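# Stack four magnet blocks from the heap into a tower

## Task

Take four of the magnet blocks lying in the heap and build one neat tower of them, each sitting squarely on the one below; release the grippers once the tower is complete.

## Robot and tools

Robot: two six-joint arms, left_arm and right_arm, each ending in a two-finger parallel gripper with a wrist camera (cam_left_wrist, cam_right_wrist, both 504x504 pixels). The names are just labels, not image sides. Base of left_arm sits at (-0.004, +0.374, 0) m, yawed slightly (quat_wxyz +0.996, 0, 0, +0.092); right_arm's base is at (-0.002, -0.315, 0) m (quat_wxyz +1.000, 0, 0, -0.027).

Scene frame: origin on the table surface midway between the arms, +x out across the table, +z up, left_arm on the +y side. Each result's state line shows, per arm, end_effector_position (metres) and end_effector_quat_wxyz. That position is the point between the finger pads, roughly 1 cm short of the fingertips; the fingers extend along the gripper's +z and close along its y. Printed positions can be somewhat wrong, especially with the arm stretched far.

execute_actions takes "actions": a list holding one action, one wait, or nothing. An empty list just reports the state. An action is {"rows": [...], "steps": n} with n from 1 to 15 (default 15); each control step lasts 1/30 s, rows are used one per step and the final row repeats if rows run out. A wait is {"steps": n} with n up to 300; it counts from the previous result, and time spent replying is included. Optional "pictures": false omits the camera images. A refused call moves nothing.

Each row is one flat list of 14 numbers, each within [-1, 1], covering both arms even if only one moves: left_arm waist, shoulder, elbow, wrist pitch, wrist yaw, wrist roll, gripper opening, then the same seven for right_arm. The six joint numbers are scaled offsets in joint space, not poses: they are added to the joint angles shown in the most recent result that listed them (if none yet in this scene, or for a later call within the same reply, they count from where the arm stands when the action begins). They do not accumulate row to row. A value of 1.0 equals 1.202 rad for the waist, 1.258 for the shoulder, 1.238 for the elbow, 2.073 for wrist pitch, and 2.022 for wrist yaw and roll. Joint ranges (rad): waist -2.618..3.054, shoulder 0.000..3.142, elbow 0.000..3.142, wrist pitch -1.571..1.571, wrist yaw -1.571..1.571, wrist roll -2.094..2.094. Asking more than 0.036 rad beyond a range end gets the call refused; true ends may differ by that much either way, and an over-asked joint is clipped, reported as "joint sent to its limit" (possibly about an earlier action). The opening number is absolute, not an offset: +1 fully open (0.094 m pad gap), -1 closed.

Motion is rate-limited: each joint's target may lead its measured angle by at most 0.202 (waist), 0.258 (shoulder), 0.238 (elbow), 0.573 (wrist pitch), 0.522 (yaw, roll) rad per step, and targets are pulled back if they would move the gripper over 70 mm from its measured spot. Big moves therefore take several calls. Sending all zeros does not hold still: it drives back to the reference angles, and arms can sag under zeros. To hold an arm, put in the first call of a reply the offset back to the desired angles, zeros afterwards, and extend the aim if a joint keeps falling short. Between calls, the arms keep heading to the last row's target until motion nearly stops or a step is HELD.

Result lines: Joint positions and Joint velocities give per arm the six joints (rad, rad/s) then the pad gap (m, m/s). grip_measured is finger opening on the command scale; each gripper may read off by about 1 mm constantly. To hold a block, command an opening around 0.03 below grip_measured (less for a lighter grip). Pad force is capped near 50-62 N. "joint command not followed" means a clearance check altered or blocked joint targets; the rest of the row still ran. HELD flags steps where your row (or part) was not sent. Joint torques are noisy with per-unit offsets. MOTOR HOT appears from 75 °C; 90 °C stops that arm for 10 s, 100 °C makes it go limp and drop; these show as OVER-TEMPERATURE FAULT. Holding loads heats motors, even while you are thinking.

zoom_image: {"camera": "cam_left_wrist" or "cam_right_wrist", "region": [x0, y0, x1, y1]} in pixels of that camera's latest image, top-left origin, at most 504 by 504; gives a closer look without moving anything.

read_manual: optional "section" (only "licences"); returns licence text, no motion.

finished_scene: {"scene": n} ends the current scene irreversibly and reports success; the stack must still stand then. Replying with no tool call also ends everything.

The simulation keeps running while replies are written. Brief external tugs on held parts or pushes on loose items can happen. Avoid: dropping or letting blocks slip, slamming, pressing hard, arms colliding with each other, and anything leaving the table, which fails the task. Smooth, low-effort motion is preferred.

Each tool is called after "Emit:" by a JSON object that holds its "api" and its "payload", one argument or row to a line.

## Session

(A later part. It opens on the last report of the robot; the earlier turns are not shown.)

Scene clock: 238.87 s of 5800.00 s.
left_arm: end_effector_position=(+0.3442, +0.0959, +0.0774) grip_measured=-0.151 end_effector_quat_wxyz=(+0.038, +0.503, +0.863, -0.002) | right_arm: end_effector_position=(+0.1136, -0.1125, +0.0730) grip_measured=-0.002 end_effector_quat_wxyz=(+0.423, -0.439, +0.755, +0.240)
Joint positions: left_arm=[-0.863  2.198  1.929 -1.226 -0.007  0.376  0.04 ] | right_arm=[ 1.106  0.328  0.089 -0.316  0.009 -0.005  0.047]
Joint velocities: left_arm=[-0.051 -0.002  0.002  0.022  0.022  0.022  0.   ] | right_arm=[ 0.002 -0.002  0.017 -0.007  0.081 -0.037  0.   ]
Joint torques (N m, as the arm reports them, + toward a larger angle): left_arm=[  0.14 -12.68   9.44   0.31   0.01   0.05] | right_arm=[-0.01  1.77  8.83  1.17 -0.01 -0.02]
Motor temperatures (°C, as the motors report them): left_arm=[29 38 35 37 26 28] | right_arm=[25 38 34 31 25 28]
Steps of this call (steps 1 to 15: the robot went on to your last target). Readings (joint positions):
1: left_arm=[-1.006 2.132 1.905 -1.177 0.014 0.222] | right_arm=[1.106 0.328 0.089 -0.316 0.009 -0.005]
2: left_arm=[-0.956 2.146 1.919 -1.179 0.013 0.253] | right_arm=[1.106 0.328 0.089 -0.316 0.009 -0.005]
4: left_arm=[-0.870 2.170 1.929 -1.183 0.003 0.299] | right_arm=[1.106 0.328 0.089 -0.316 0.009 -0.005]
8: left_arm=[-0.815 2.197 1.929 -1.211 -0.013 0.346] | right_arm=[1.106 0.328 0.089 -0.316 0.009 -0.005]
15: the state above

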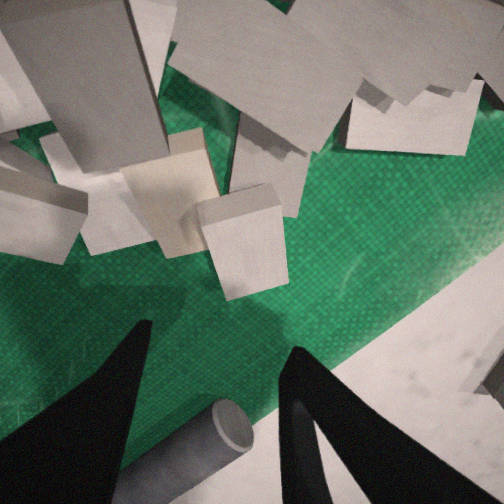

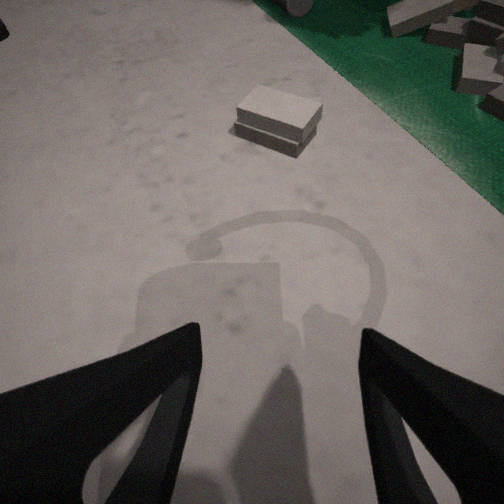

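Emit:
{"api": "execute_actions", "payload": {
  "actions": [
    {"rows":[[-0.004,-0.02,-0.01,0.015,0,-0.02,-0.15,0,0,0,0,0,0,0],[-0.008,-0.035,-0.03,0.032,0,-0.04,-0.15,0,0,0,0,0,0,0],[-0.012,-0.05,-0.055,0.05,0,-0.06,-0.15,0,0,0,0,0,0,0],[-0.016,-0.065,-0.08,0.068,0,-0.08,-0.15,0,0,0,0,0,0,0],[-0.02,-0.08,-0.105,0.086,0,-0.1,-0.15,0,0,0,0,0,0,0],[-0.02,-0.095,-0.13,0.104,0,-0.12,-0.15,0,0,0,0,0,0,0],[-0.02,-0.11,-0.155,0.122,0,-0.14,-0.15,0,0,0,0,0,0,0],[-0.02,-0.125,-0.18,0.14,0,-0.16,-0.15,0,0,0,0,0,0,0],[-0.02,-0.14,-0.205,0.158,0,-0.18,-0.15,0,0,0,0,0,0,0],[-0.02,-0.155,-0.235,0.176,0,-0.195,-0.15,0,0,0,0,0,0,0],[-0.02,-0.17,-0.265,0.194,0,-0.195,-0.15,0,0,0,0,0,0,0],[-0.02,-0.18,-0.295,0.21,0,-0.195,-0.15,0,0,0,0,0,0,0],[-0.02,-0.18,-0.32,0.22,0,-0.195,-0.15,0,0,0,0,0,0,0],[-0.02,-0.18,-0.345,0.22,0,-0.195,-0.15,0,0,0,0,0,0,0],[-0.02,-0.18,-0.365,0.22,0,-0.195,-0.15,0,0,0,0,0,0,0]]}
  ],
  "pictures": false
}}

Emit:
{"api": "execute_actions", "payload": {
  "actions": [
    {"steps":12}
  ]
}}

Scene clock: 246.43 s of 5800.00 s.
left_arm: end_effector_position=(+0.3362, +0.0941, +0.0737) grip_measured=-0.151 end_effector_quat_wxyz=(+0.132, +0.352, +0.926, -0.042) | right_arm: end_effector_position=(+0.1136, -0.1125, +0.0730) grip_measured=-0.002 end_effector_quat_wxyz=(+0.423, -0.439, +0.755, +0.240)
Joint positions: left_arm=[-0.877  1.98   1.547 -0.861 -0.006  0.033  0.04 ] | right_arm=[ 1.106  0.328  0.089 -0.316  0.009 -0.005  0.047]
Joint velocities: left_arm=[ 0.007 -0.139 -0.784  0.535 -0.051 -0.3   -0.   ] | right_arm=[-0.022  0.002 -0.017  0.007 -0.066  0.037 -0.   ]
Joint torques (N m, as the arm reports them, + toward a larger angle): left_arm=[ -0.92 -10.13   5.18   0.76  -0.03  -0.05] | right_arm=[-0.03  1.79  8.81  1.17 -0.01 -0.02]
Motor temperatures (°C, as the motors report them): left_arm=[29 41 36 37 26 28] | right_arm=[25 37 34 31 25 28]
Steps of this call (steps 1 to 15: the robot went on to your last target; steps 16 to 90: nothing new was sent; then 4.07 s passed at rest; steps 91 to 105: all 15 steps of this action). Readings (joint positions):
91: left_arm=[-0.864 2.198 1.929 -1.228 -0.006 0.376] | right_arm=[1.106 0.328 0.089 -0.316 0.009 -0.005]
92: left_arm=[-0.864 2.194 1.923 -1.218 -0.006 0.363] | right_arm=[1.106 0.328 0.089 -0.316 0.009 -0.005]
94: left_arm=[-0.864 2.173 1.885 -1.178 -0.006 0.321] | right_arm=[1.106 0.328 0.089 -0.316 0.009 -0.005]
98: left_arm=[-0.872 2.097 1.767 -1.075 -0.006 0.199] | right_arm=[1.106 0.328 0.089 -0.316 0.009 -0.005]
105: the state above

Scene clock: 246.83 s of 5800.00 s.
left_arm: end_effector_position=(+0.3337, +0.0962, +0.0570) grip_measured=-0.151 end_effector_quat_wxyz=(+0.131, +0.332, +0.933, -0.045) | right_arm: end_effector_position=(+0.1136, -0.1125, +0.0730) grip_measured=-0.002 end_effector_quat_wxyz=(+0.423, -0.439, +0.755, +0.240)
Joint positions: left_arm=[-0.877  1.982  1.482 -0.794 -0.006 -0.01   0.04 ] | right_arm=[ 1.106  0.328  0.089 -0.316  0.009 -0.005  0.047]
Joint velocities: left_arm=[-0.007  0.007  0.007  0.051 -0.022 -0.11   0.   ] | right_arm=[ 0.002 -0.012 -0.017 -0.037 -0.066 -0.051  0.   ]
Joint torques (N m, as the arm reports them, + toward a larger angle): left_arm=[ -0.92 -11.03   6.72   0.9    0.    -0.07] | right_arm=[-0.02  1.8   8.84  1.17 -0.02 -0.01]
Motor temperatures (°C, as the motors report them): left_arm=[29 41 36 37 26 28] | right_arm=[25 37 34 31 25 28]
Steps of this call (steps 1 to 12: the robot went on to your last target). Readings (joint positions):
1: left_arm=[-0.877 1.978 1.525 -0.847 -0.006 0.024] | right_arm=[1.106 0.328 0.089 -0.316 0.009 -0.005]
2: left_arm=[-0.877 1.978 1.508 -0.836 -0.006 0.017] | right_arm=[1.106 0.328 0.089 -0.316 0.009 -0.005]
4: left_arm=[-0.877 1.981 1.487 -0.827 -0.006 0.006] | right_arm=[1.106 0.328 0.089 -0.316 0.009 -0.005]
8: left_arm=[-0.877 1.982 1.482 -0.807 -0.006 -0.006] | right_arm=[1.106 0.328 0.089 -0.316 0.009 -0.005]
12: the state above

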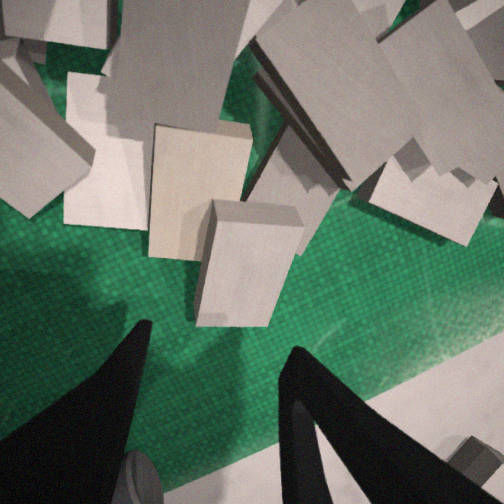

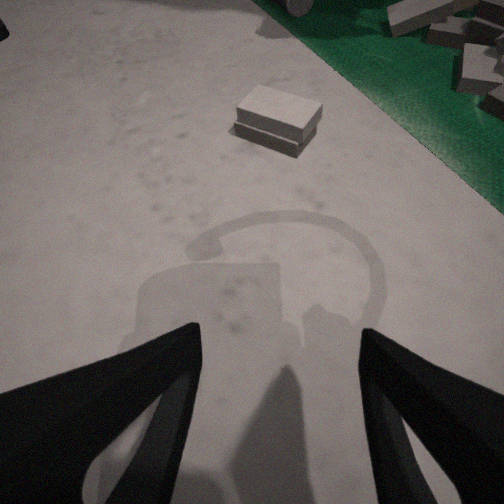

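Emit:
{"api": "execute_actions", "payload": {
  "actions": [
    {"rows":[[-0.006,0.003,0.01,0.01,0,0,-0.17,0,0,0,0,0,0,0],[-0.012,0.008,0.01,0.016,0,0,-0.2,0,0,0,0,0,0,0],[-0.018,0.014,0.01,0.022,0,0,-0.2,0,0,0,0,0,0,0],[-0.018,0.02,0.01,0.028,0,0,-0.2,0,0,0,0,0,0,0],[-0.018,0.026,0.01,0.034,0,0,-0.2,0,0,0,0,0,0,0],[-0.018,0.032,0.01,0.04,0,0,-0.2,0,0,0,0,0,0,0],[-0.018,0.038,0.01,0.047,0,0,-0.2,0,0,0,0,0,0,0],[-0.018,0.043,0.01,0.047,0,0,-0.2,0,0,0,0,0,0,0],[-0.018,0.048,0.01,0.047,0,0,-0.2,0,0,0,0,0,0,0],[-0.018,0.051,0.01,0.047,0,0,-0.2,0,0,0,0,0,0,0]]}
  ],
  "pictures": false
}}

Emit:
{"api": "execute_actions", "payload": {
  "actions": [
    {"steps":5}
  ]
}}

Scene clock: 253.50 s of 5800.00 s.
left_arm: end_effector_position=(+0.3400, +0.0847, +0.0327) grip_measured=-0.199 end_effector_quat_wxyz=(+0.132, +0.335, +0.932, -0.046) | right_arm: end_effector_position=(+0.1136, -0.1125, +0.0730) grip_measured=-0.002 end_effector_quat_wxyz=(+0.423, -0.439, +0.755, +0.240)
Joint positions: left_arm=[-0.888  2.051  1.482 -0.721 -0.006 -0.013  0.038] | right_arm=[ 1.106  0.328  0.089 -0.316  0.009 -0.005  0.047]
Joint velocities: left_arm=[-0.007 -0.007 -0.007 -0.022 -0.007  0.081  0.001] | right_arm=[ 0.007 -0.007 -0.007  0.022 -0.007 -0.022 -0.001]
Joint torques (N m, as the arm reports them, + toward a larger angle): left_arm=[ -0.94 -11.01   8.35   0.97   0.     0.03] | right_arm=[-0.02  1.76  8.84  1.17 -0.01 -0.02]
Motor temperatures (°C, as the motors report them): left_arm=[29 40 36 37 26 28] | right_arm=[25 37 34 32 25 28]
Steps of this call (steps 1 to 30: the robot went on to your last target; steps 31 to 90: nothing new was sent; then 3.17 s passed at rest; steps 91 to 105: all 15 steps of this action). Readings (joint positions):
91: left_arm=[-0.877 1.982 1.482 -0.787 -0.006 -0.013] | right_arm=[1.106 0.328 0.089 -0.316 0.009 -0.005]
92: left_arm=[-0.877 1.982 1.482 -0.786 -0.006 -0.013] | right_arm=[1.106 0.328 0.089 -0.316 0.009 -0.005]
94: left_arm=[-0.879 1.986 1.482 -0.777 -0.006 -0.013] | right_arm=[1.106 0.328 0.089 -0.316 0.009 -0.005]
98: left_arm=[-0.887 2.014 1.482 -0.742 -0.006 -0.013] | right_arm=[1.106 0.328 0.089 -0.316 0.009 -0.005]
105: the state above

Scene clock: 253.67 s of 5800.00 s.
left_arm: end_effector_position=(+0.3411, +0.0837, +0.0331) grip_measured=-0.199 end_effector_quat_wxyz=(+0.135, +0.335, +0.931, -0.048) | right_arm: end_effector_position=(+0.1136, -0.1125, +0.0730) grip_measured=-0.002 end_effector_quat_wxyz=(+0.423, -0.439, +0.755, +0.240)
Joint positions: left_arm=[-0.888  2.051  1.482 -0.715 -0.006 -0.013  0.038] | right_arm=[ 1.106  0.328  0.089 -0.316  0.009 -0.005  0.047]
Joint velocities: left_arm=[-0.002 -0.007 -0.002 -0.037  0.022 -0.066  0.   ] | right_arm=[-0.007 -0.002  0.027 -0.051 -0.007 -0.037  0.   ]
Joint torques (N m, as the arm reports them, + toward a larger angle): left_arm=[ -0.91 -10.98   8.37   0.94  -0.01  -0.01] | right_arm=[-0.01  1.75  8.84  1.18 -0.02 -0.01]
Motor temperatures (°C, as the motors report them): left_arm=[29 40 36 37 26 28] | right_arm=[25 37 34 32 25 28]
Steps of this call (steps 1 to 5: the robot went on to your last target). Readings (joint positions):
1: left_arm=[-0.888 2.051 1.482 -0.720 -0.006 -0.013] | right_arm=[1.106 0.328 0.089 -0.316 0.009 -0.005]
2: left_arm=[-0.888 2.051 1.482 -0.718 -0.006 -0.013] | right_arm=[1.106 0.328 0.089 -0.316 0.009 -0.005]
4: left_arm=[-0.888 2.051 1.482 -0.716 -0.006 -0.013] | right_arm=[1.106 0.328 0.089 -0.316 0.009 -0.005]
5: the state above

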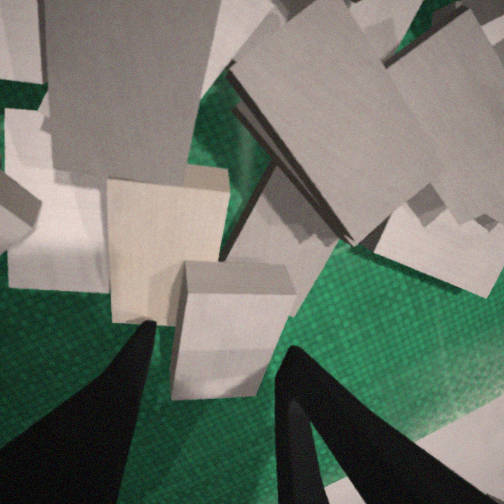

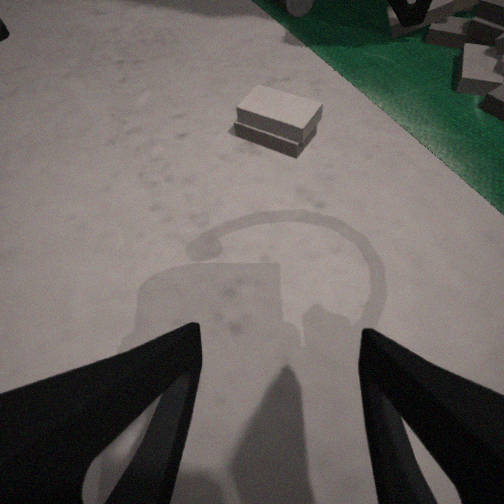

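Emit:
{"api": "execute_actions", "payload": {
  "actions": [
    {"rows":[[-0.008,0,-0.01,0,0,0,-0.2,0,0,0,0,0,0,0],[-0.012,0,-0.016,0.004,0,0,-0.2,0,0,0,0,0,0,0],[-0.012,0,-0.022,0.008,0,0,-0.2,0,0,0,0,0,0,0],[-0.012,0,-0.028,0.012,0,0,-0.2,0,0,0,0,0,0,0],[-0.012,0,-0.034,0.016,0,0,-0.2,0,0,0,0,0,0,0],[-0.012,0,-0.034,0.016,0,0,-0.2,0,0,0,0,0,0,0],[-0.012,0,-0.034,0.016,0,0,-0.2,0,0,0,0,0,0,0],[-0.012,0,-0.034,0.016,0,0,-0.24,0,0,0,0,0,0,0],[-0.012,0,-0.034,0.016,0,0,-0.28,0,0,0,0,0,0,0],[-0.012,0,-0.034,0.016,0,0,-0.32,0,0,0,0,0,0,0],[-0.012,0,-0.034,0.016,0,0,-0.36,0,0,0,0,0,0,0],[-0.012,0,-0.034,0.016,0,0,-0.4,0,0,0,0,0,0,0],[-0.012,0,-0.034,0.016,0,0,-0.44,0,0,0,0,0,0,0],[-0.012,0,-0.034,0.016,0,0,-0.48,0,0,0,0,0,0,0],[-0.012,0,-0.034,0.016,0,0,-0.51,0,0,0,0,0,0,0]]}
  ],
  "pictures": false
}}

Emit:
{"api": "execute_actions", "payload": {
  "actions": [
    {"steps":6}
  ]
}}

Scene clock: 262.80 s of 5800.00 s.
left_arm: end_effector_position=(+0.3368, +0.0874, +0.0255) grip_measured=-0.478 end_effector_quat_wxyz=(+0.128, +0.335, +0.932, -0.045) | right_arm: end_effector_position=(+0.1136, -0.1125, +0.0730) grip_measured=-0.002 end_effector_quat_wxyz=(+0.423, -0.439, +0.755, +0.240)
Joint positions: left_arm=[-0.888  2.051  1.454 -0.701 -0.005 -0.013  0.025] | right_arm=[ 1.106  0.328  0.089 -0.316  0.009 -0.005  0.047]
Joint velocities: left_arm=[-0.002 -0.002 -0.002  0.007 -0.037  0.051  0.001] | right_arm=[ 0.037  0.007 -0.027  0.066 -0.022  0.037 -0.   ]
Joint torques (N m, as the arm reports them, + toward a larger angle): left_arm=[ -1.19 -10.54   5.87   0.92  -0.01  -0.01] | right_arm=[ 0.    1.77  8.83  1.18 -0.02 -0.01]
Motor temperatures (°C, as the motors report them): left_arm=[29 41 36 37 26 28] | right_arm=[25 37 34 32 25 28]
Steps of this call (steps 1 to 15: the robot went on to your last target; steps 16 to 90: nothing new was sent; then 5.63 s passed at rest; steps 91 to 105: all 15 steps of this action). Readings (joint positions):
91: left_arm=[-0.888 2.051 1.482 -0.713 -0.006 -0.013] | right_arm=[1.106 0.328 0.089 -0.316 0.009 -0.005]
92: left_arm=[-0.888 2.051 1.482 -0.713 -0.006 -0.013] | right_arm=[1.106 0.328 0.089 -0.316 0.009 -0.005]
94: left_arm=[-0.888 2.051 1.479 -0.710 -0.006 -0.013] | right_arm=[1.106 0.328 0.089 -0.316 0.009 -0.005]
98: left_arm=[-0.888 2.051 1.458 -0.701 -0.006 -0.013] | right_arm=[1.106 0.328 0.089 -0.316 0.009 -0.005]
105: the state above

Scene clock: 263.00 s of 5800.00 s.
left_arm: end_effector_position=(+0.3368, +0.0874, +0.0255) grip_measured=-0.478 end_effector_quat_wxyz=(+0.128, +0.335, +0.932, -0.045) | right_arm: end_effector_position=(+0.1136, -0.1125, +0.0730) grip_measured=-0.002 end_effector_quat_wxyz=(+0.423, -0.439, +0.755, +0.240)
Joint positions: left_arm=[-0.888  2.051  1.454 -0.701 -0.005 -0.013  0.025] | right_arm=[ 1.106  0.328  0.089 -0.316  0.009 -0.005  0.047]
Joint velocities: left_arm=[ 0.002 -0.012 -0.012  0.007 -0.022  0.007 -0.   ] | right_arm=[-0.002 -0.002  0.002  0.007 -0.081 -0.007 -0.   ]
Joint torques (N m, as the arm reports them, + toward a larger angle): left_arm=[ -1.2  -10.55   5.8    0.94  -0.05  -0.01] | right_arm=[-0.01  1.75  8.83  1.18 -0.01 -0.02]
Motor temperatures (°C, as the motors report them): left_arm=[29 41 36 37 26 28] | right_arm=[25 37 34 32 25 28]
Steps of this call (steps 1 to 6: the robot went on to your last target). Readings (joint positions):
1: left_arm=[-0.888 2.051 1.454 -0.701 -0.005 -0.013] | right_arm=[1.106 0.328 0.089 -0.316 0.009 -0.005]
2: left_arm=[-0.888 2.051 1.454 -0.701 -0.005 -0.013] | right_arm=[1.106 0.328 0.089 -0.316 0.009 -0.005]
4: left_arm=[-0.888 2.051 1.454 -0.701 -0.005 -0.013] | right_arm=[1.106 0.328 0.089 -0.316 0.009 -0.005]
6: the state above

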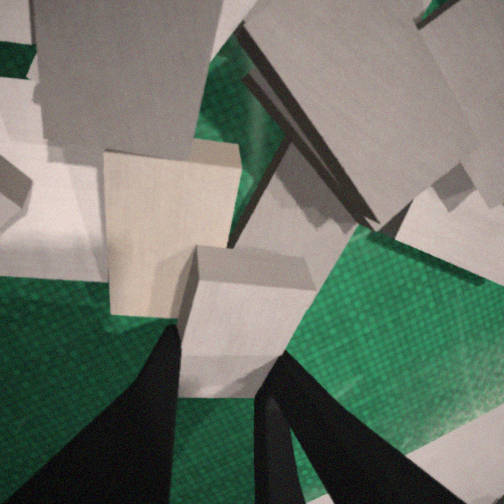

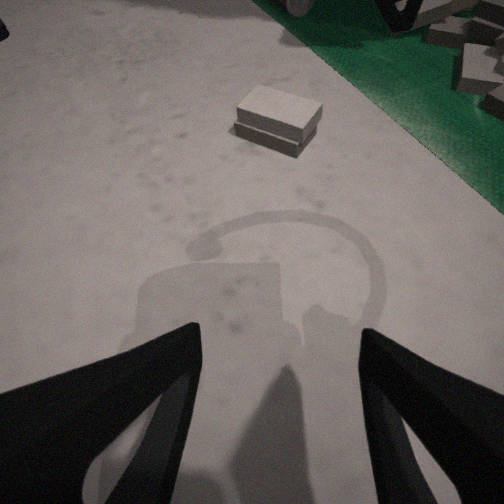

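Emit:
{"api": "execute_actions", "payload": {
  "actions": [
    {"rows":[[0,0,0.03,-0.012,0,0,-0.51,0,0,0,0,0,0,0],[0,0,0.055,-0.03,0,0,-0.51,0,0,0,0,0,0,0],[0,0,0.085,-0.055,0,0,-0.51,0,0,0,0,0,0,0],[0,0,0.115,-0.082,0,0,-0.51,0,0,0,0,0,0,0],[0,0,0.145,-0.11,0,0,-0.51,0,0,0,0,0,0,0],[0,0,0.175,-0.14,0,0,-0.51,0,0,0,0,0,0,0],[-0.02,0,0.205,-0.17,0,0,-0.51,0,0,0,0,0,0,0],[-0.05,0.01,0.235,-0.2,0,0,-0.51,0,0,0,0,0,0,0],[-0.09,0.025,0.265,-0.23,0,0,-0.51,0,0,0,0,0,0,0],[-0.13,0.04,0.295,-0.26,0,0,-0.51,0,0,0,0,0,0,0],[-0.17,0.055,0.325,-0.29,0,0,-0.51,0,0,0,0,0,0,0],[-0.21,0.07,0.355,-0.32,0,0,-0.51,0,0,0,0,0,0,0],[-0.25,0.085,0.38,-0.345,0,0,-0.51,0,0,0,0,0,0,0],[-0.28,0.1,0.395,-0.365,0,0,-0.51,0,0,0,0,0,0,0],[-0.3,0.115,0.405,-0.377,0,0,-0.51,0,0,0,0,0,0,0]]}
  ],
  "pictures": false
}}

Emit:
{"api": "execute_actions", "payload": {
  "actions": [
    {"steps":18}
  ]
}}

Emit:
{"api": "zoom_image", "payload": {
  "camera": "cam_right_wrist",
  "region": [190,0,370,180]
}}

Scene clock: 277.27 s of 5800.00 s.
left_arm: end_effector_position=(+0.2552, +0.0197, +0.0954) grip_measured=-0.478 end_effector_quat_wxyz=(+0.051, +0.451, +0.891, -0.016) | right_arm: end_effector_position=(+0.1136, -0.1125, +0.0730) grip_measured=-0.002 end_effector_quat_wxyz=(+0.423, -0.439, +0.755, +0.240)
Joint positions: left_arm=[-1.134  2.132  1.894 -1.226 -0.019 -0.013  0.025] | right_arm=[ 1.106  0.328  0.089 -0.316  0.009 -0.005  0.047]
Joint velocities: left_arm=[-1.414  0.515  0.74  -1.311  0.007  0.007 -0.   ] | right_arm=[-0.022 -0.017  0.022 -0.007 -0.051  0.022  0.   ]
Joint torques (N m, as the arm reports them, + toward a larger angle): left_arm=[-1.28 -9.37  7.93  0.07  0.1   0.02] | right_arm=[-0.01  1.75  8.82  1.17 -0.02 -0.01]
Motor temperatures (°C, as the motors report them): left_arm=[29 40 35 37 26 28] | right_arm=[25 37 34 33 25 28]
Steps of this call (steps 1 to 15: the robot went on to your last target; steps 16 to 90: nothing new was sent; then 10.77 s passed at rest; steps 91 to 105: all 15 steps of this action). Readings (joint positions):
91: left_arm=[-0.888 2.051 1.454 -0.702 -0.005 -0.013] | right_arm=[1.106 0.328 0.089 -0.316 0.009 -0.005]
92: left_arm=[-0.888 2.052 1.461 -0.714 -0.005 -0.013] | right_arm=[1.106 0.328 0.089 -0.316 0.009 -0.005]
94: left_arm=[-0.888 2.062 1.501 -0.768 -0.005 -0.013] | right_arm=[1.106 0.328 0.089 -0.316 0.009 -0.005]
98: left_arm=[-0.893 2.071 1.643 -0.924 -0.007 -0.013] | right_arm=[1.106 0.328 0.089 -0.316 0.009 -0.005]
105: the state above

Scene clock: 277.87 s of 5800.00 s.
left_arm: end_effector_position=(+0.1831, +0.0374, +0.0738) grip_measured=-0.478 end_effector_quat_wxyz=(-0.078, +0.501, +0.861, +0.046) | right_arm: end_effector_position=(+0.1136, -0.1125, +0.0730) grip_measured=-0.002 end_effector_quat_wxyz=(+0.423, -0.439, +0.755, +0.240)
Joint positions: left_arm=[-1.25   2.214  1.927 -1.465  0.002 -0.013  0.025] | right_arm=[ 1.106  0.328  0.089 -0.316  0.009 -0.005  0.047]
Joint velocities: left_arm=[ 0.002  0.002  0.002 -0.022  0.022 -0.007  0.001] | right_arm=[ 0.012 -0.002 -0.012 -0.022  0.037 -0.037 -0.001]
Joint torques (N m, as the arm reports them, + toward a larger angle): left_arm=[ -0.04 -13.05   9.16  -0.17  -0.1    0.03] | right_arm=[ 0.01  1.78  8.84  1.18 -0.01 -0.02]
Motor temperatures (°C, as the motors report them): left_arm=[29 41 35 37 26 28] | right_arm=[25 37 34 33 25 28]
Steps of this call (steps 1 to 18: the robot went on to your last target). Readings (joint positions):
1: left_arm=[-1.181 2.151 1.914 -1.265 -0.016 -0.013] | right_arm=[1.106 0.328 0.089 -0.316 0.009 -0.005]
2: left_arm=[-1.225 2.168 1.925 -1.299 -0.009 -0.013] | right_arm=[1.106 0.328 0.089 -0.316 0.009 -0.005]
4: left_arm=[-1.283 2.193 1.927 -1.355 0.006 -0.013] | right_arm=[1.106 0.328 0.089 -0.316 0.009 -0.005]
8: left_arm=[-1.287 2.214 1.927 -1.429 0.014 -0.013] | right_arm=[1.106 0.328 0.089 -0.316 0.009 -0.005]
18: the state above

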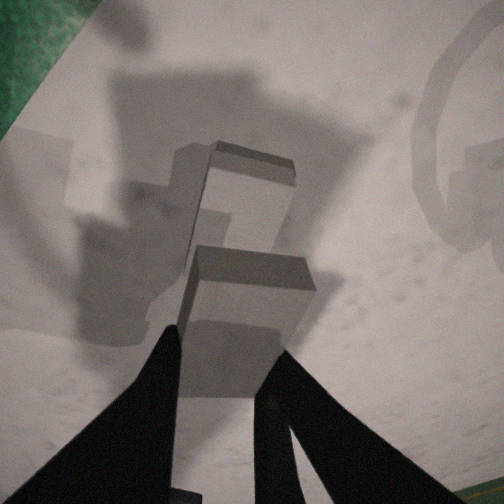

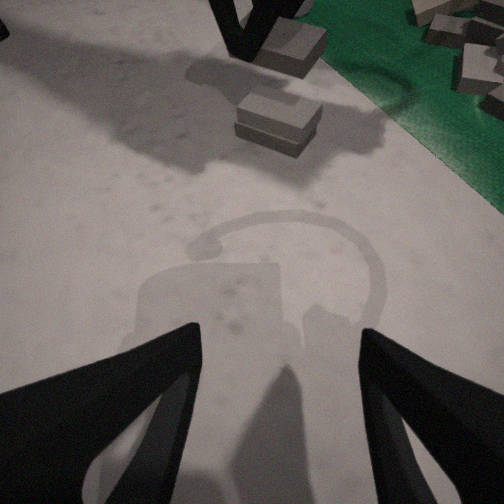

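Region (190, 0, 370, 180) of cam_right_wrist's 504x504 image, scaled by 2.800, with more detail than that image has.

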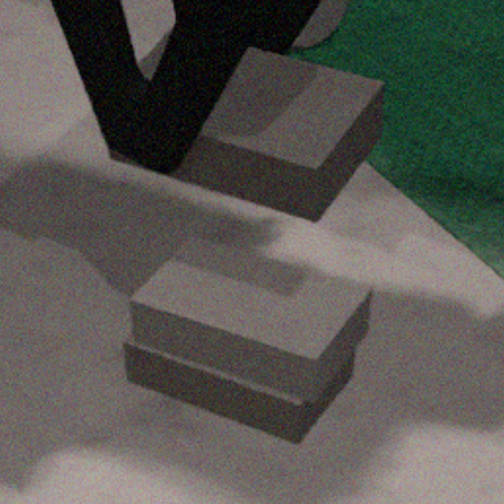

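Emit:
{"api": "execute_actions", "payload": {
  "actions": [
    {"rows":[[0,0,-0.015,0.01,0,0,-0.51,0,0,0,0,0,0,0],[0,0,-0.023,0.016,0,0,-0.51,0,0,0,0,0,0,0],[0,0,-0.031,0.022,0,0,-0.51,0,0,0,0,0,0,0],[0,0,-0.039,0.028,0,0,-0.51,0,0,0,0,0,0,0],[0,0,-0.047,0.034,0,0,-0.51,0,0,0,0,0,0,0],[0,0,-0.055,0.04,0,0,-0.51,0,0,0,0,0,0,0],[0,0,-0.063,0.046,0,0,-0.51,0,0,0,0,0,0,0],[0,0,-0.071,0.05,0,0,-0.51,0,0,0,0,0,0,0],[0,0,-0.078,0.05,0,0,-0.51,0,0,0,0,0,0,0]]}
  ],
  "pictures": false
}}

Emit:
{"api": "execute_actions", "payload": {
  "actions": [
    {"steps":6}
  ]
}}

Emit:
{"api": "zoom_image", "payload": {
  "camera": "cam_right_wrist",
  "region": [200,20,360,180]
}}

Scene clock: 282.63 s of 5800.00 s.
left_arm: end_effector_position=(+0.1817, +0.0400, +0.0510) grip_measured=-0.478 end_effector_quat_wxyz=(-0.081, +0.500, +0.861, +0.048) | right_arm: end_effector_position=(+0.1136, -0.1125, +0.0730) grip_measured=-0.002 end_effector_quat_wxyz=(+0.423, -0.439, +0.755, +0.240)
Joint positions: left_arm=[-1.25   2.218  1.841 -1.383  0.002 -0.013  0.025] | right_arm=[ 1.106  0.328  0.089 -0.316  0.009 -0.005  0.047]
Joint velocities: left_arm=[ 0.007 -0.012 -0.012  0.066  0.022  0.007 -0.   ] | right_arm=[ 0.012 -0.002  0.002 -0.051  0.051  0.007  0.   ]
Joint torques (N m, as the arm reports them, + toward a larger angle): left_arm=[  0.03 -11.82   5.4    0.02   0.     0.01] | right_arm=[-0.03  1.78  8.85  1.18 -0.01 -0.02]
Motor temperatures (°C, as the motors report them): left_arm=[29 42 36 36 26 28] | right_arm=[25 37 34 33 25 28]
Steps of this call (steps 1 to 15: the robot went on to your last target; steps 16 to 90: nothing new was sent; then 1.27 s passed at rest; steps 91 to 105: all 15 steps of this action). Readings (joint positions):
91: left_arm=[-1.250 2.214 1.927 -1.467 0.002 -0.013] | right_arm=[1.106 0.328 0.089 -0.316 0.009 -0.005]
92: left_arm=[-1.250 2.214 1.924 -1.463 0.002 -0.013] | right_arm=[1.106 0.328 0.089 -0.316 0.009 -0.005]
94: left_arm=[-1.250 2.214 1.912 -1.448 0.002 -0.013] | right_arm=[1.106 0.328 0.089 -0.316 0.009 -0.005]
98: left_arm=[-1.250 2.214 1.868 -1.412 0.002 -0.013] | right_arm=[1.106 0.328 0.089 -0.316 0.009 -0.005]
105: the state above

Scene clock: 282.83 s of 5800.00 s.
left_arm: end_effector_position=(+0.1826, +0.0384, +0.0506) grip_measured=-0.478 end_effector_quat_wxyz=(-0.078, +0.501, +0.861, +0.046) | right_arm: end_effector_position=(+0.1136, -0.1125, +0.0730) grip_measured=-0.002 end_effector_quat_wxyz=(+0.423, -0.439, +0.755, +0.240)
Joint positions: left_arm=[-1.25   2.218  1.841 -1.375  0.002 -0.013  0.025] | right_arm=[ 1.106  0.328  0.089 -0.316  0.009 -0.005  0.047]
Joint velocities: left_arm=[-0.002  0.002 -0.012 -0.007 -0.037 -0.007 -0.001] | right_arm=[-0.012 -0.002  0.002 -0.007  0.051 -0.022 -0.   ]
Joint torques (N m, as the arm reports them, + toward a larger angle): left_arm=[ -0.14 -11.81   5.42   0.02  -0.01  -0.01] | right_arm=[-0.01  1.79  8.82  1.18 -0.02 -0.02]
Motor temperatures (°C, as the motors report them): left_arm=[29 42 36 36 26 28] | right_arm=[25 37 34 33 25 28]
Steps of this call (steps 1 to 6: the robot went on to your last target). Readings (joint positions):
1: left_arm=[-1.250 2.218 1.841 -1.381 0.002 -0.013] | right_arm=[1.106 0.328 0.089 -0.316 0.009 -0.005]
2: left_arm=[-1.250 2.218 1.841 -1.379 0.002 -0.013] | right_arm=[1.106 0.328 0.089 -0.316 0.009 -0.005]
4: left_arm=[-1.250 2.218 1.841 -1.377 0.002 -0.013] | right_arm=[1.106 0.328 0.089 -0.316 0.009 -0.005]
6: the state above

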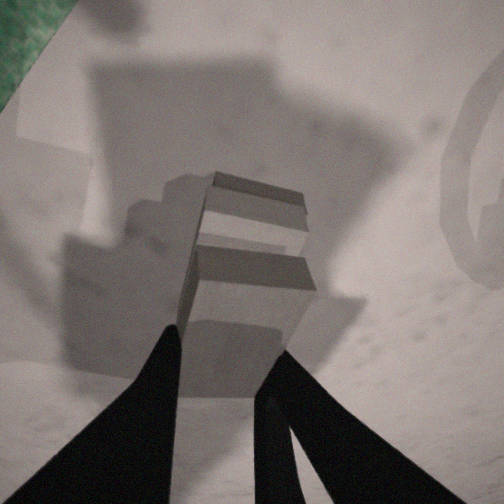

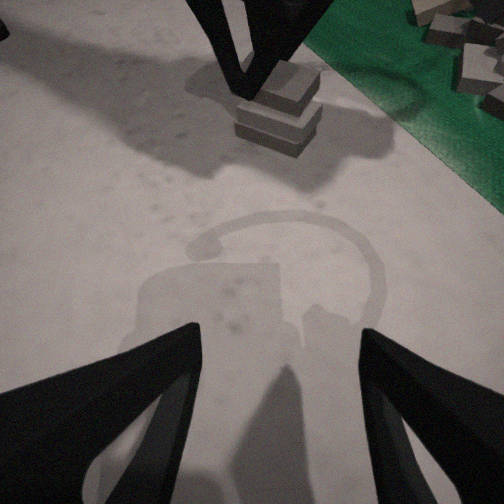

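Region (200, 20, 360, 180) of cam_right_wrist's 504x504 image, scaled by 3.150, with more detail than that image has.

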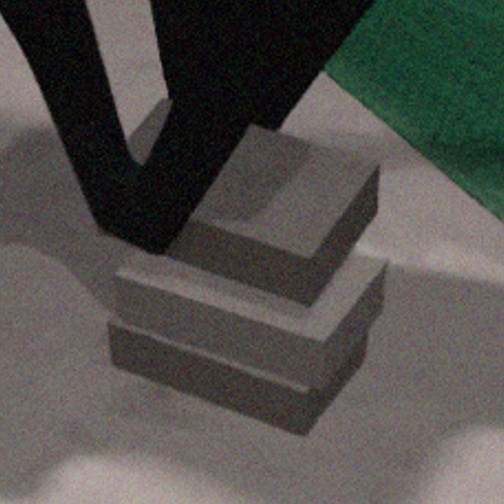

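Emit:
{"api": "execute_actions", "payload": {
  "actions": [
    {"rows":[[0,0.003,0,0.006,0,0,-0.51,0,0,0,0,0,0,0],[0,0.006,0,0.01,0,0,-0.51,0,0,0,0,0,0,0],[0,0.009,0,0.013,0,0,-0.51,0,0,0,0,0,0,0],[0,0.012,0,0.016,0,0,-0.51,0,0,0,0,0,0,0],[0,0.015,0,0.017,0,0,-0.51,0,0,0,0,0,0,0],[0,0.017,0,0.017,0,0,-0.51,0,0,0,0,0,0,0]]}
  ]
}}

Emit:
{"api": "zoom_image", "payload": {
  "camera": "cam_right_wrist",
  "region": [200,20,360,180]
}}

Scene clock: 285.87 s of 5800.00 s.
left_arm: end_effector_position=(+0.1838, +0.0361, +0.0433) grip_measured=-0.478 end_effector_quat_wxyz=(-0.079, +0.501, +0.861, +0.046) | right_arm: end_effector_position=(+0.1136, -0.1125, +0.0730) grip_measured=-0.002 end_effector_quat_wxyz=(+0.423, -0.439, +0.755, +0.240)
Joint positions: left_arm=[-1.25   2.236  1.841 -1.36   0.002 -0.013  0.025] | right_arm=[ 1.106  0.328  0.089 -0.316  0.009 -0.005  0.047]
Joint velocities: left_arm=[-0.007 -0.007  0.012 -0.037  0.022  0.022  0.   ] | right_arm=[ 0.007  0.002 -0.012 -0.007 -0.007 -0.022  0.   ]
Joint torques (N m, as the arm reports them, + toward a larger angle): left_arm=[  0.03 -11.23   6.54   0.13  -0.02   0.  ] | right_arm=[-0.01  1.79  8.84  1.18 -0.02 -0.02]
Motor temperatures (°C, as the motors report them): left_arm=[29 42 35 36 26 28] | right_arm=[25 36 34 33 25 28]
Steps of this call (steps 1 to 15: the robot went on to your last target; steps 16 to 76: nothing new was sent; steps 77 to 91: all 15 steps of this action). Readings (joint positions):
77: left_arm=[-1.250 2.218 1.841 -1.373 0.002 -0.013] | right_arm=[1.106 0.328 0.089 -0.316 0.009 -0.005]
78: left_arm=[-1.250 2.218 1.841 -1.373 0.002 -0.013] | right_arm=[1.106 0.328 0.089 -0.316 0.009 -0.005]
80: left_arm=[-1.250 2.221 1.841 -1.369 0.002 -0.013] | right_arm=[1.106 0.328 0.089 -0.316 0.009 -0.005]
84: left_arm=[-1.250 2.235 1.841 -1.360 0.002 -0.013] | right_arm=[1.106 0.328 0.089 -0.316 0.009 -0.005]
91: the state above

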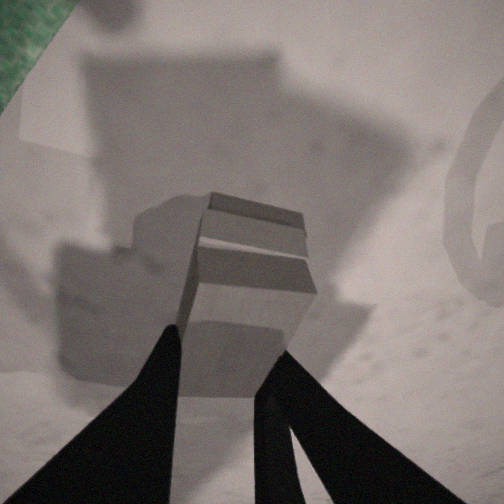

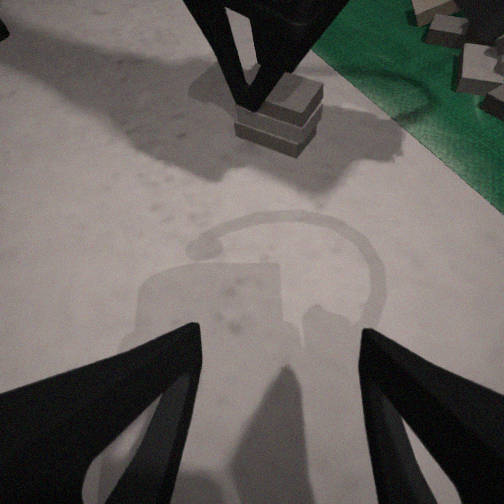

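Region (200, 20, 360, 180) of cam_right_wrist's 504x504 image, scaled by 3.150, with more detail than that image has.

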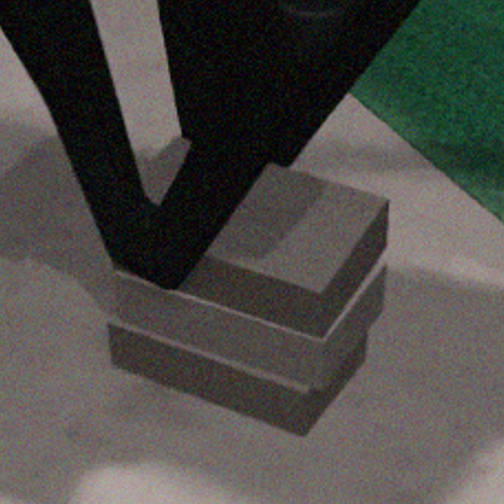

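Emit:
{"api": "execute_actions", "payload": {
  "actions": [
    {"rows":[[0,0,0,0,0,0,-0.44,0,0,0,0,0,0,0],[0,0,0,0,0,0,-0.34,0,0,0,0,0,0,0],[0,-0.01,0.02,0,0,0,-0.24,0,0,0,0,0,0,0],[0,-0.02,0.045,-0.016,0,0,-0.15,0,0,0,0,0,0,0],[0,-0.02,0.07,-0.03,0,0,-0.15,0,0,0,0,0,0,0],[0,-0.02,0.095,-0.044,0,0,-0.15,0,0,0,0,0,0,0],[0,-0.02,0.12,-0.05,0,0,-0.15,0,0,0,0,0,0,0],[0,-0.02,0.148,-0.05,0,0,-0.15,0,0,0,0,0,0,0],[0.01,-0.02,0.148,-0.04,0,-0.03,-0.15,0,0,0,0,0,0,0],[0.04,-0.02,0.148,-0.02,0,-0.06,-0.15,0,0,0,0,0,0,0],[0.08,-0.02,0.148,0,0,-0.1,-0.15,0,0,0,0,0,0,0],[0.12,-0.02,0.148,0.025,0,-0.14,-0.15,0,0,0,0,0,0,0],[0.16,-0.02,0.148,0.05,0,-0.18,-0.15,0,0,0,0,0,0,0],[0.2,-0.02,0.148,0.075,0,-0.21,-0.15,0,0,0,0,0,0,0],[0.23,-0.02,0.148,0.09,0,-0.228,-0.15,0,0,0,0,0,0,0]]}
  ],
  "pictures": false
}}

Emit:
{"api": "execute_actions", "payload": {
  "actions": [
    {"steps":10}
  ],
  "pictures": false
}}

Scene clock: 292.43 s of 5800.00 s.
left_arm: end_effector_position=(+0.2543, +0.0193, +0.0875) grip_measured=-0.151 end_effector_quat_wxyz=(+0.009, +0.344, +0.939, -0.016) | right_arm: end_effector_position=(+0.1136, -0.1125, +0.0730) grip_measured=-0.002 end_effector_quat_wxyz=(+0.423, -0.439, +0.755, +0.240)
Joint positions: left_arm=[-1.122  2.216  2.001 -1.323  0.016 -0.236  0.04 ] | right_arm=[ 1.106  0.328  0.089 -0.316  0.009 -0.005  0.047]
Joint velocities: left_arm=[ 1.179  0.007 -0.017  0.769  0.066 -1.194  0.   ] | right_arm=[-0.017 -0.002  0.002 -0.037  0.051 -0.051  0.001]
Joint torques (N m, as the arm reports them, + toward a larger angle): left_arm=[  2.46 -12.13   8.68   0.3   -0.11  -0.03] | right_arm=[ 0.    1.78  8.82  1.18 -0.01 -0.01]
Motor temperatures (°C, as the motors report them): left_arm=[29 42 35 36 26 28] | right_arm=[25 36 34 33 25 28]
Steps of this call (steps 1 to 15: the robot went on to your last target; steps 16 to 90: nothing new was sent; then 3.07 s passed at rest; steps 91 to 105: all 15 steps of this action). Readings (joint positions):
91: left_arm=[-1.250 2.236 1.841 -1.360 0.002 -0.013] | right_arm=[1.106 0.328 0.089 -0.316 0.009 -0.005]
92: left_arm=[-1.250 2.236 1.841 -1.360 0.002 -0.013] | right_arm=[1.106 0.328 0.089 -0.316 0.009 -0.005]
94: left_arm=[-1.250 2.236 1.845 -1.364 0.002 -0.013] | right_arm=[1.106 0.328 0.089 -0.316 0.009 -0.005]
98: left_arm=[-1.250 2.236 1.933 -1.419 0.002 -0.013] | right_arm=[1.106 0.328 0.089 -0.316 0.009 -0.005]
105: the state above

Scene clock: 292.77 s of 5800.00 s.
left_arm: end_effector_position=(+0.3379, +0.0513, +0.0898) grip_measured=-0.151 end_effector_quat_wxyz=(+0.066, +0.157, +0.984, -0.043) | right_arm: end_effector_position=(+0.1136, -0.1125, +0.0730) grip_measured=-0.002 end_effector_quat_wxyz=(+0.423, -0.439, +0.755, +0.240)
Joint positions: left_arm=[-0.945  2.218  2.001 -1.196 -0.004 -0.445  0.04 ] | right_arm=[ 1.106  0.328  0.089 -0.316  0.009 -0.005  0.047]
Joint velocities: left_arm=[-0.256 -0.022 -0.002  0.095  0.037 -0.183 -0.   ] | right_arm=[-0.007  0.007  0.007  0.037  0.051 -0.095 -0.   ]
Joint torques (N m, as the arm reports them, + toward a larger angle): left_arm=[ -1.08 -12.52   9.44   0.7    0.05  -0.01] | right_arm=[ 0.    1.77  8.83  1.18 -0.01 -0.01]
Motor temperatures (°C, as the motors report them): left_arm=[29 42 35 36 26 28] | right_arm=[25 36 34 33 25 28]
Steps of this call (steps 1 to 10: the robot went on to your last target). Readings (joint positions):
1: left_arm=[-1.078 2.218 2.001 -1.297 0.016 -0.277] | right_arm=[1.106 0.328 0.089 -0.316 0.009 -0.005]
2: left_arm=[-1.036 2.218 2.001 -1.272 0.015 -0.315] | right_arm=[1.106 0.328 0.089 -0.316 0.009 -0.005]
4: left_arm=[-0.967 2.218 2.001 -1.233 0.007 -0.372] | right_arm=[1.106 0.328 0.089 -0.316 0.009 -0.005]
8: left_arm=[-0.931 2.218 2.001 -1.203 -0.005 -0.431] | right_arm=[1.106 0.328 0.089 -0.316 0.009 -0.005]
10: the state above

Emit:
{"api": "execute_actions", "payload": {
  "actions": [
    {"rows":[[0,0,0.01,0.008,0,-0.012,-0.15,0,0,0,0,0,0,0],[0.015,0,0.01,0.008,0,-0.012,-0.15,0,0,0,0,0,0,0],[0.03,0,0.01,0.008,0,-0.012,-0.15,0,0,0,0,0,0,0],[0.05,0,0.01,0.008,0,-0.012,-0.15,0,0,0,0,0,0,0],[0.07,0,0.01,0.008,0,-0.012,-0.15,0,0,0,0,0,0,0],[0.09,0,0.01,0.008,0,-0.012,-0.15,0,0,0,0,0,0,0],[0.11,0,0.01,0.008,0,-0.012,-0.15,0,0,0,0,0,0,0],[0.13,0,0.01,0.008,0,-0.012,-0.15,0,0,0,0,0,0,0],[0.145,0,0.01,0.008,0,-0.012,-0.15,0,0,0,0,0,0,0],[0.157,0,0.01,0.008,0,-0.012,-0.15,0,0,0,0,0,0,0],[0.166,0,0.01,0.008,0,-0.012,-0.15,0,0,0,0,0,0,0]]}
  ],
  "pictures": false
}}

Emit:
{"api": "execute_actions", "payload": {
  "actions": [
    {"steps":8}
  ]
}}

Scene clock: 296.93 s of 5800.00 s.
left_arm: end_effector_position=(+0.4032, +0.1344, +0.0902) grip_measured=-0.151 end_effector_quat_wxyz=(+0.074, +0.033, +0.996, -0.038) | right_arm: end_effector_position=(+0.1136, -0.1125, +0.0730) grip_measured=-0.002 end_effector_quat_wxyz=(+0.423, -0.439, +0.755, +0.240)
Joint positions: left_arm=[-0.72   2.218  2.001 -1.187 -0.004 -0.469  0.04 ] | right_arm=[ 1.106  0.328  0.089 -0.316  0.009 -0.005  0.047]
Joint velocities: left_arm=[ 0.061  0.002  0.002  0.125 -0.125 -0.066  0.   ] | right_arm=[-0.007  0.012 -0.007  0.051 -0.007  0.007 -0.001]
Joint torques (N m, as the arm reports them, + toward a larger angle): left_arm=[ -2.39 -11.98   8.36   0.66   0.1   -0.03] | right_arm=[-0.01  1.77  8.83  1.18 -0.01 -0.01]
Motor temperatures (°C, as the motors report them): left_arm=[29 43 36 36 26 28] | right_arm=[25 36 34 33 25 28]
Steps of this call (steps 1 to 30: the robot went on to your last target; steps 31 to 90: nothing new was sent; then 0.67 s passed at rest; steps 91 to 105: all 15 steps of this action). Readings (joint positions):
91: left_arm=[-0.970 2.218 2.001 -1.187 0.003 -0.469] | right_arm=[1.106 0.328 0.089 -0.316 0.009 -0.005]
92: left_arm=[-0.967 2.218 2.001 -1.187 0.003 -0.469] | right_arm=[1.106 0.328 0.089 -0.316 0.009 -0.005]
94: left_arm=[-0.950 2.218 2.001 -1.187 0.004 -0.469] | right_arm=[1.106 0.328 0.089 -0.316 0.009 -0.005]
98: left_arm=[-0.863 2.218 2.001 -1.187 0.006 -0.469] | right_arm=[1.106 0.328 0.089 -0.316 0.009 -0.005]
105: the state above

Scene clock: 297.20 s of 5800.00 s.
left_arm: end_effector_position=(+0.3991, +0.1274, +0.0902) grip_measured=-0.151 end_effector_quat_wxyz=(+0.074, +0.042, +0.996, -0.039) | right_arm: end_effector_position=(+0.1136, -0.1125, +0.0730) grip_measured=-0.002 end_effector_quat_wxyz=(+0.423, -0.439, +0.755, +0.240)
Joint positions: left_arm=[-0.737  2.218  2.001 -1.187 -0.004 -0.469  0.04 ] | right_arm=[ 1.106  0.328  0.089 -0.316  0.009 -0.005  0.047]
Joint velocities: left_arm=[-0.027 -0.007  0.002 -0.022 -0.066  0.007  0.001] | right_arm=[-0.012 -0.017  0.007 -0.037 -0.037  0.007  0.001]
Joint torques (N m, as the arm reports them, + toward a larger angle): left_arm=[ -0.62 -12.     8.43   0.67  -0.02   0.  ] | right_arm=[-0.02  1.76  8.82  1.18 -0.01 -0.02]
Motor temperatures (°C, as the motors report them): left_arm=[29 43 36 36 26 28] | right_arm=[25 36 34 33 25 28]
Steps of this call (steps 1 to 8: the robot went on to your last target). Readings (joint positions):
1: left_arm=[-0.719 2.218 2.001 -1.187 -0.005 -0.469] | right_arm=[1.106 0.328 0.089 -0.316 0.009 -0.005]
2: left_arm=[-0.722 2.218 2.001 -1.187 -0.005 -0.469] | right_arm=[1.106 0.328 0.089 -0.316 0.009 -0.005]
4: left_arm=[-0.729 2.218 2.001 -1.187 -0.005 -0.469] | right_arm=[1.106 0.328 0.089 -0.316 0.009 -0.005]
8: the state above

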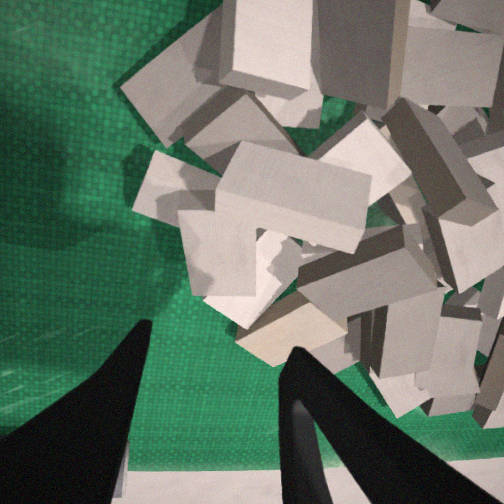

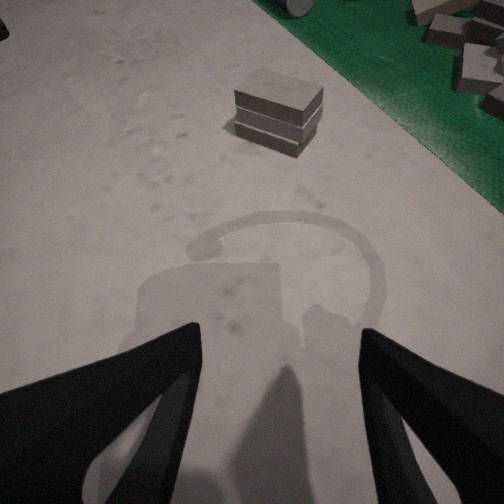

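Emit:
{"api": "execute_actions", "payload": {
  "actions": [
    {"rows":[[0.005,0.003,-0.01,0.008,0,-0.02,-0.15,0,0,0,0,0,0,0],[0.01,0.007,-0.014,0.013,0,-0.04,-0.15,0,0,0,0,0,0,0],[0.015,0.011,-0.018,0.018,0,-0.06,-0.18,0,0,0,0,0,0,0],[0.015,0.015,-0.022,0.023,0,-0.08,-0.2,0,0,0,0,0,0,0],[0.015,0.019,-0.026,0.028,0,-0.1,-0.22,0,0,0,0,0,0,0],[0.015,0.023,-0.03,0.033,0,-0.12,-0.22,0,0,0,0,0,0,0],[0.015,0.027,-0.034,0.038,0,-0.14,-0.22,0,0,0,0,0,0,0],[0.015,0.031,-0.038,0.043,0,-0.14,-0.22,0,0,0,0,0,0,0],[0.015,0.035,-0.042,0.048,0,-0.14,-0.22,0,0,0,0,0,0,0],[0.015,0.039,-0.046,0.051,0,-0.14,-0.22,0,0,0,0,0,0,0],[0.015,0.042,-0.048,0.051,0,-0.14,-0.22,0,0,0,0,0,0,0]]}
  ],
  "pictures": false
}}

Emit:
{"api": "execute_actions", "payload": {
  "actions": [
    {"steps":7}
  ]
}}

Scene clock: 304.23 s of 5800.00 s.
left_arm: end_effector_position=(+0.4046, +0.1278, +0.0518) grip_measured=-0.219 end_effector_quat_wxyz=(+0.057, -0.089, +0.994, -0.039) | right_arm: end_effector_position=(+0.1136, -0.1125, +0.0730) grip_measured=-0.002 end_effector_quat_wxyz=(+0.423, -0.439, +0.755, +0.240)
Joint positions: left_arm=[-0.73   2.277  1.952 -1.107 -0.004 -0.725  0.037] | right_arm=[ 1.106  0.328  0.089 -0.316  0.009 -0.005  0.047]
Joint velocities: left_arm=[-0.002  0.076 -0.051  0.081  0.022 -0.227 -0.   ] | right_arm=[ 0.002 -0.002  0.002  0.066 -0.037  0.051 -0.001]
Joint torques (N m, as the arm reports them, + toward a larger angle): left_arm=[  0.96 -13.43   6.44   0.69   0.    -0.06] | right_arm=[-0.03  1.79  8.84  1.18 -0.01 -0.01]
Motor temperatures (°C, as the motors report them): left_arm=[29 43 36 36 26 28] | right_arm=[25 36 34 34 25 28]
Steps of this call (steps 1 to 30: the robot went on to your last target; steps 31 to 90: nothing new was sent; then 3.53 s passed at rest; steps 91 to 105: all 15 steps of this action). Readings (joint positions):
91: left_arm=[-0.737 2.218 2.001 -1.187 -0.004 -0.475] | right_arm=[1.106 0.328 0.089 -0.316 0.009 -0.005]
92: left_arm=[-0.737 2.218 2.001 -1.186 -0.004 -0.487] | right_arm=[1.106 0.328 0.089 -0.316 0.009 -0.005]
94: left_arm=[-0.737 2.220 2.001 -1.177 -0.004 -0.528] | right_arm=[1.106 0.328 0.089 -0.316 0.009 -0.005]
98: left_arm=[-0.732 2.235 1.983 -1.144 -0.004 -0.641] | right_arm=[1.106 0.328 0.089 -0.316 0.009 -0.005]
105: the state above

Scene clock: 304.47 s of 5800.00 s.
left_arm: end_effector_position=(+0.4062, +0.1269, +0.0507) grip_measured=-0.219 end_effector_quat_wxyz=(+0.059, -0.098, +0.993, -0.042) | right_arm: end_effector_position=(+0.1136, -0.1125, +0.0730) grip_measured=-0.002 end_effector_quat_wxyz=(+0.423, -0.439, +0.755, +0.240)
Joint positions: left_arm=[-0.73   2.28   1.95  -1.097 -0.004 -0.743  0.037] | right_arm=[ 1.106  0.328  0.089 -0.316  0.009 -0.005  0.047]
Joint velocities: left_arm=[-0.002 -0.017 -0.007  0.051 -0.095  0.007 -0.   ] | right_arm=[ 0.007 -0.002 -0.002 -0.022  0.007 -0.022  0.001]
Joint torques (N m, as the arm reports them, + toward a larger angle): left_arm=[  0.88 -13.18   6.34   0.65   0.01  -0.04] | right_arm=[-0.02  1.78  8.81  1.18 -0.02 -0.02]
Motor temperatures (°C, as the motors report them): left_arm=[29 44 36 36 26 28] | right_arm=[25 36 34 34 25 28]
Steps of this call (steps 1 to 7: the robot went on to your last target). Readings (joint positions):
1: left_arm=[-0.730 2.279 1.951 -1.105 -0.004 -0.730] | right_arm=[1.106 0.328 0.089 -0.316 0.009 -0.005]
2: left_arm=[-0.730 2.280 1.950 -1.104 -0.004 -0.733] | right_arm=[1.106 0.328 0.089 -0.316 0.009 -0.005]
4: left_arm=[-0.730 2.280 1.950 -1.101 -0.004 -0.738] | right_arm=[1.106 0.328 0.089 -0.316 0.009 -0.005]
7: the state above

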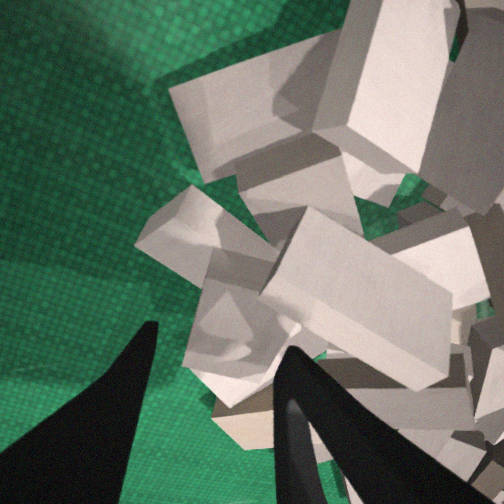

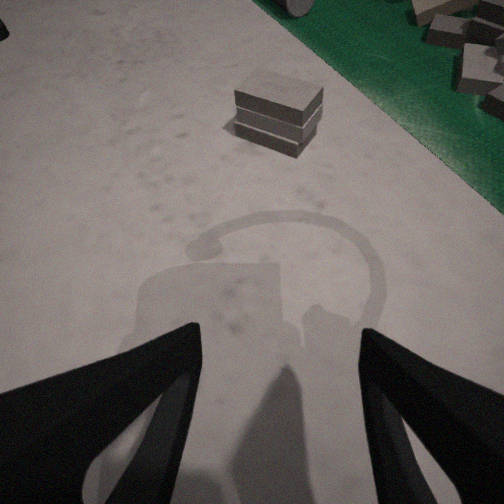

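Emit:
{"api": "execute_actions", "payload": {
  "actions": [
    {"rows":[[-0.007,0,0,0,0,0.01,-0.22,0,0,0,0,0,0,0],[-0.014,0,0,0,0,0.02,-0.22,0,0,0,0,0,0,0],[-0.021,0,0,0.004,0,0.025,-0.22,0,0,0,0,0,0,0],[-0.021,0,-0.008,0.008,0,0.025,-0.22,0,0,0,0,0,0,0],[-0.021,0.003,-0.013,0.012,0,0.025,-0.22,0,0,0,0,0,0,0],[-0.021,0.006,-0.018,0.016,0,0.025,-0.22,0,0,0,0,0,0,0],[-0.021,0.009,-0.023,0.02,0,0.025,-0.22,0,0,0,0,0,0,0],[-0.021,0.012,-0.028,0.024,0,0.025,-0.22,0,0,0,0,0,0,0]]}
  ],
  "pictures": false
}}

Emit:
{"api": "execute_actions", "payload": {
  "actions": [
    {"steps":4}
  ]
}}

Scene clock: 309.77 s of 5800.00 s.
left_arm: end_effector_position=(+0.4030, +0.1194, +0.0391) grip_measured=-0.219 end_effector_quat_wxyz=(+0.058, -0.069, +0.995, -0.040) | right_arm: end_effector_position=(+0.1136, -0.1125, +0.0730) grip_measured=-0.002 end_effector_quat_wxyz=(+0.423, -0.439, +0.755, +0.240)
Joint positions: left_arm=[-0.747  2.295  1.93  -1.065 -0.004 -0.701  0.037] | right_arm=[ 1.106  0.328  0.089 -0.316  0.009 -0.005  0.047]
Joint velocities: left_arm=[-0.007  0.046 -0.022  0.139  0.022 -0.037 -0.   ] | right_arm=[-0.027 -0.007 -0.007 -0.022  0.081  0.081  0.   ]
Joint torques (N m, as the arm reports them, + toward a larger angle): left_arm=[ -0.6  -12.67   6.1    0.65  -0.01   0.04] | right_arm=[-0.01  1.76  8.85  1.17 -0.01 -0.02]
Motor temperatures (°C, as the motors report them): left_arm=[29 45 36 35 26 28] | right_arm=[25 36 35 34 25 28]
Steps of this call (steps 1 to 30: the robot went on to your last target; steps 31 to 90: nothing new was sent; then 1.80 s passed at rest; steps 91 to 105: all 15 steps of this action). Readings (joint positions):
91: left_arm=[-0.730 2.280 1.950 -1.094 -0.004 -0.744] | right_arm=[1.106 0.328 0.089 -0.316 0.009 -0.005]
92: left_arm=[-0.730 2.280 1.950 -1.094 -0.004 -0.738] | right_arm=[1.106 0.328 0.089 -0.316 0.009 -0.005]
94: left_arm=[-0.733 2.280 1.950 -1.094 -0.004 -0.724] | right_arm=[1.106 0.328 0.089 -0.316 0.009 -0.005]
98: left_arm=[-0.743 2.280 1.945 -1.079 -0.004 -0.709] | right_arm=[1.106 0.328 0.089 -0.316 0.009 -0.005]
105: the state above

Scene clock: 309.90 s of 5800.00 s.
left_arm: end_effector_position=(+0.4033, +0.1193, +0.0385) grip_measured=-0.219 end_effector_quat_wxyz=(+0.058, -0.068, +0.995, -0.040) | right_arm: end_effector_position=(+0.1136, -0.1125, +0.0730) grip_measured=-0.002 end_effector_quat_wxyz=(+0.423, -0.439, +0.755, +0.240)
Joint positions: left_arm=[-0.747  2.296  1.93  -1.063 -0.004 -0.699  0.037] | right_arm=[ 1.106  0.328  0.089 -0.316  0.009 -0.005  0.047]
Joint velocities: left_arm=[ 0.002 -0.007  0.007  0.037 -0.037 -0.022  0.   ] | right_arm=[-0.002  0.012 -0.017 -0.081 -0.066 -0.037  0.   ]
Joint torques (N m, as the arm reports them, + toward a larger angle): left_arm=[ -0.79 -12.56   5.95   0.63  -0.03   0.06] | right_arm=[-0.04  1.75  8.82  1.18 -0.01 -0.02]
Motor temperatures (°C, as the motors report them): left_arm=[29 45 36 35 26 28] | right_arm=[25 36 35 34 25 28]
Steps of this call (steps 1 to 4: the robot went on to your last target). Readings (joint positions):
1: left_arm=[-0.747 2.295 1.930 -1.064 -0.004 -0.701] | right_arm=[1.106 0.328 0.089 -0.316 0.009 -0.005]
2: left_arm=[-0.747 2.296 1.930 -1.064 -0.004 -0.700] | right_arm=[1.106 0.328 0.089 -0.316 0.009 -0.005]
4: the state above

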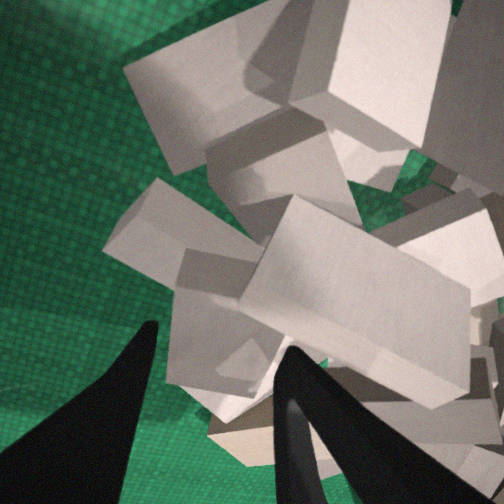

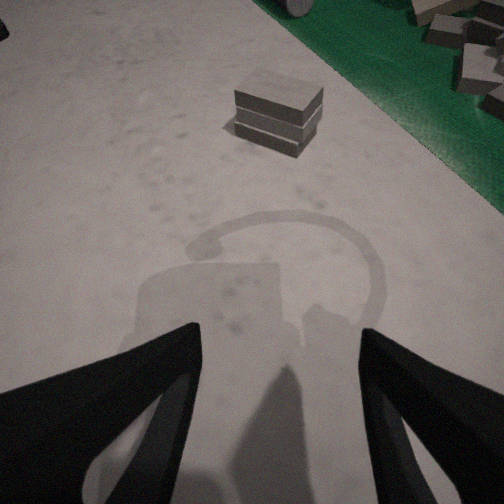

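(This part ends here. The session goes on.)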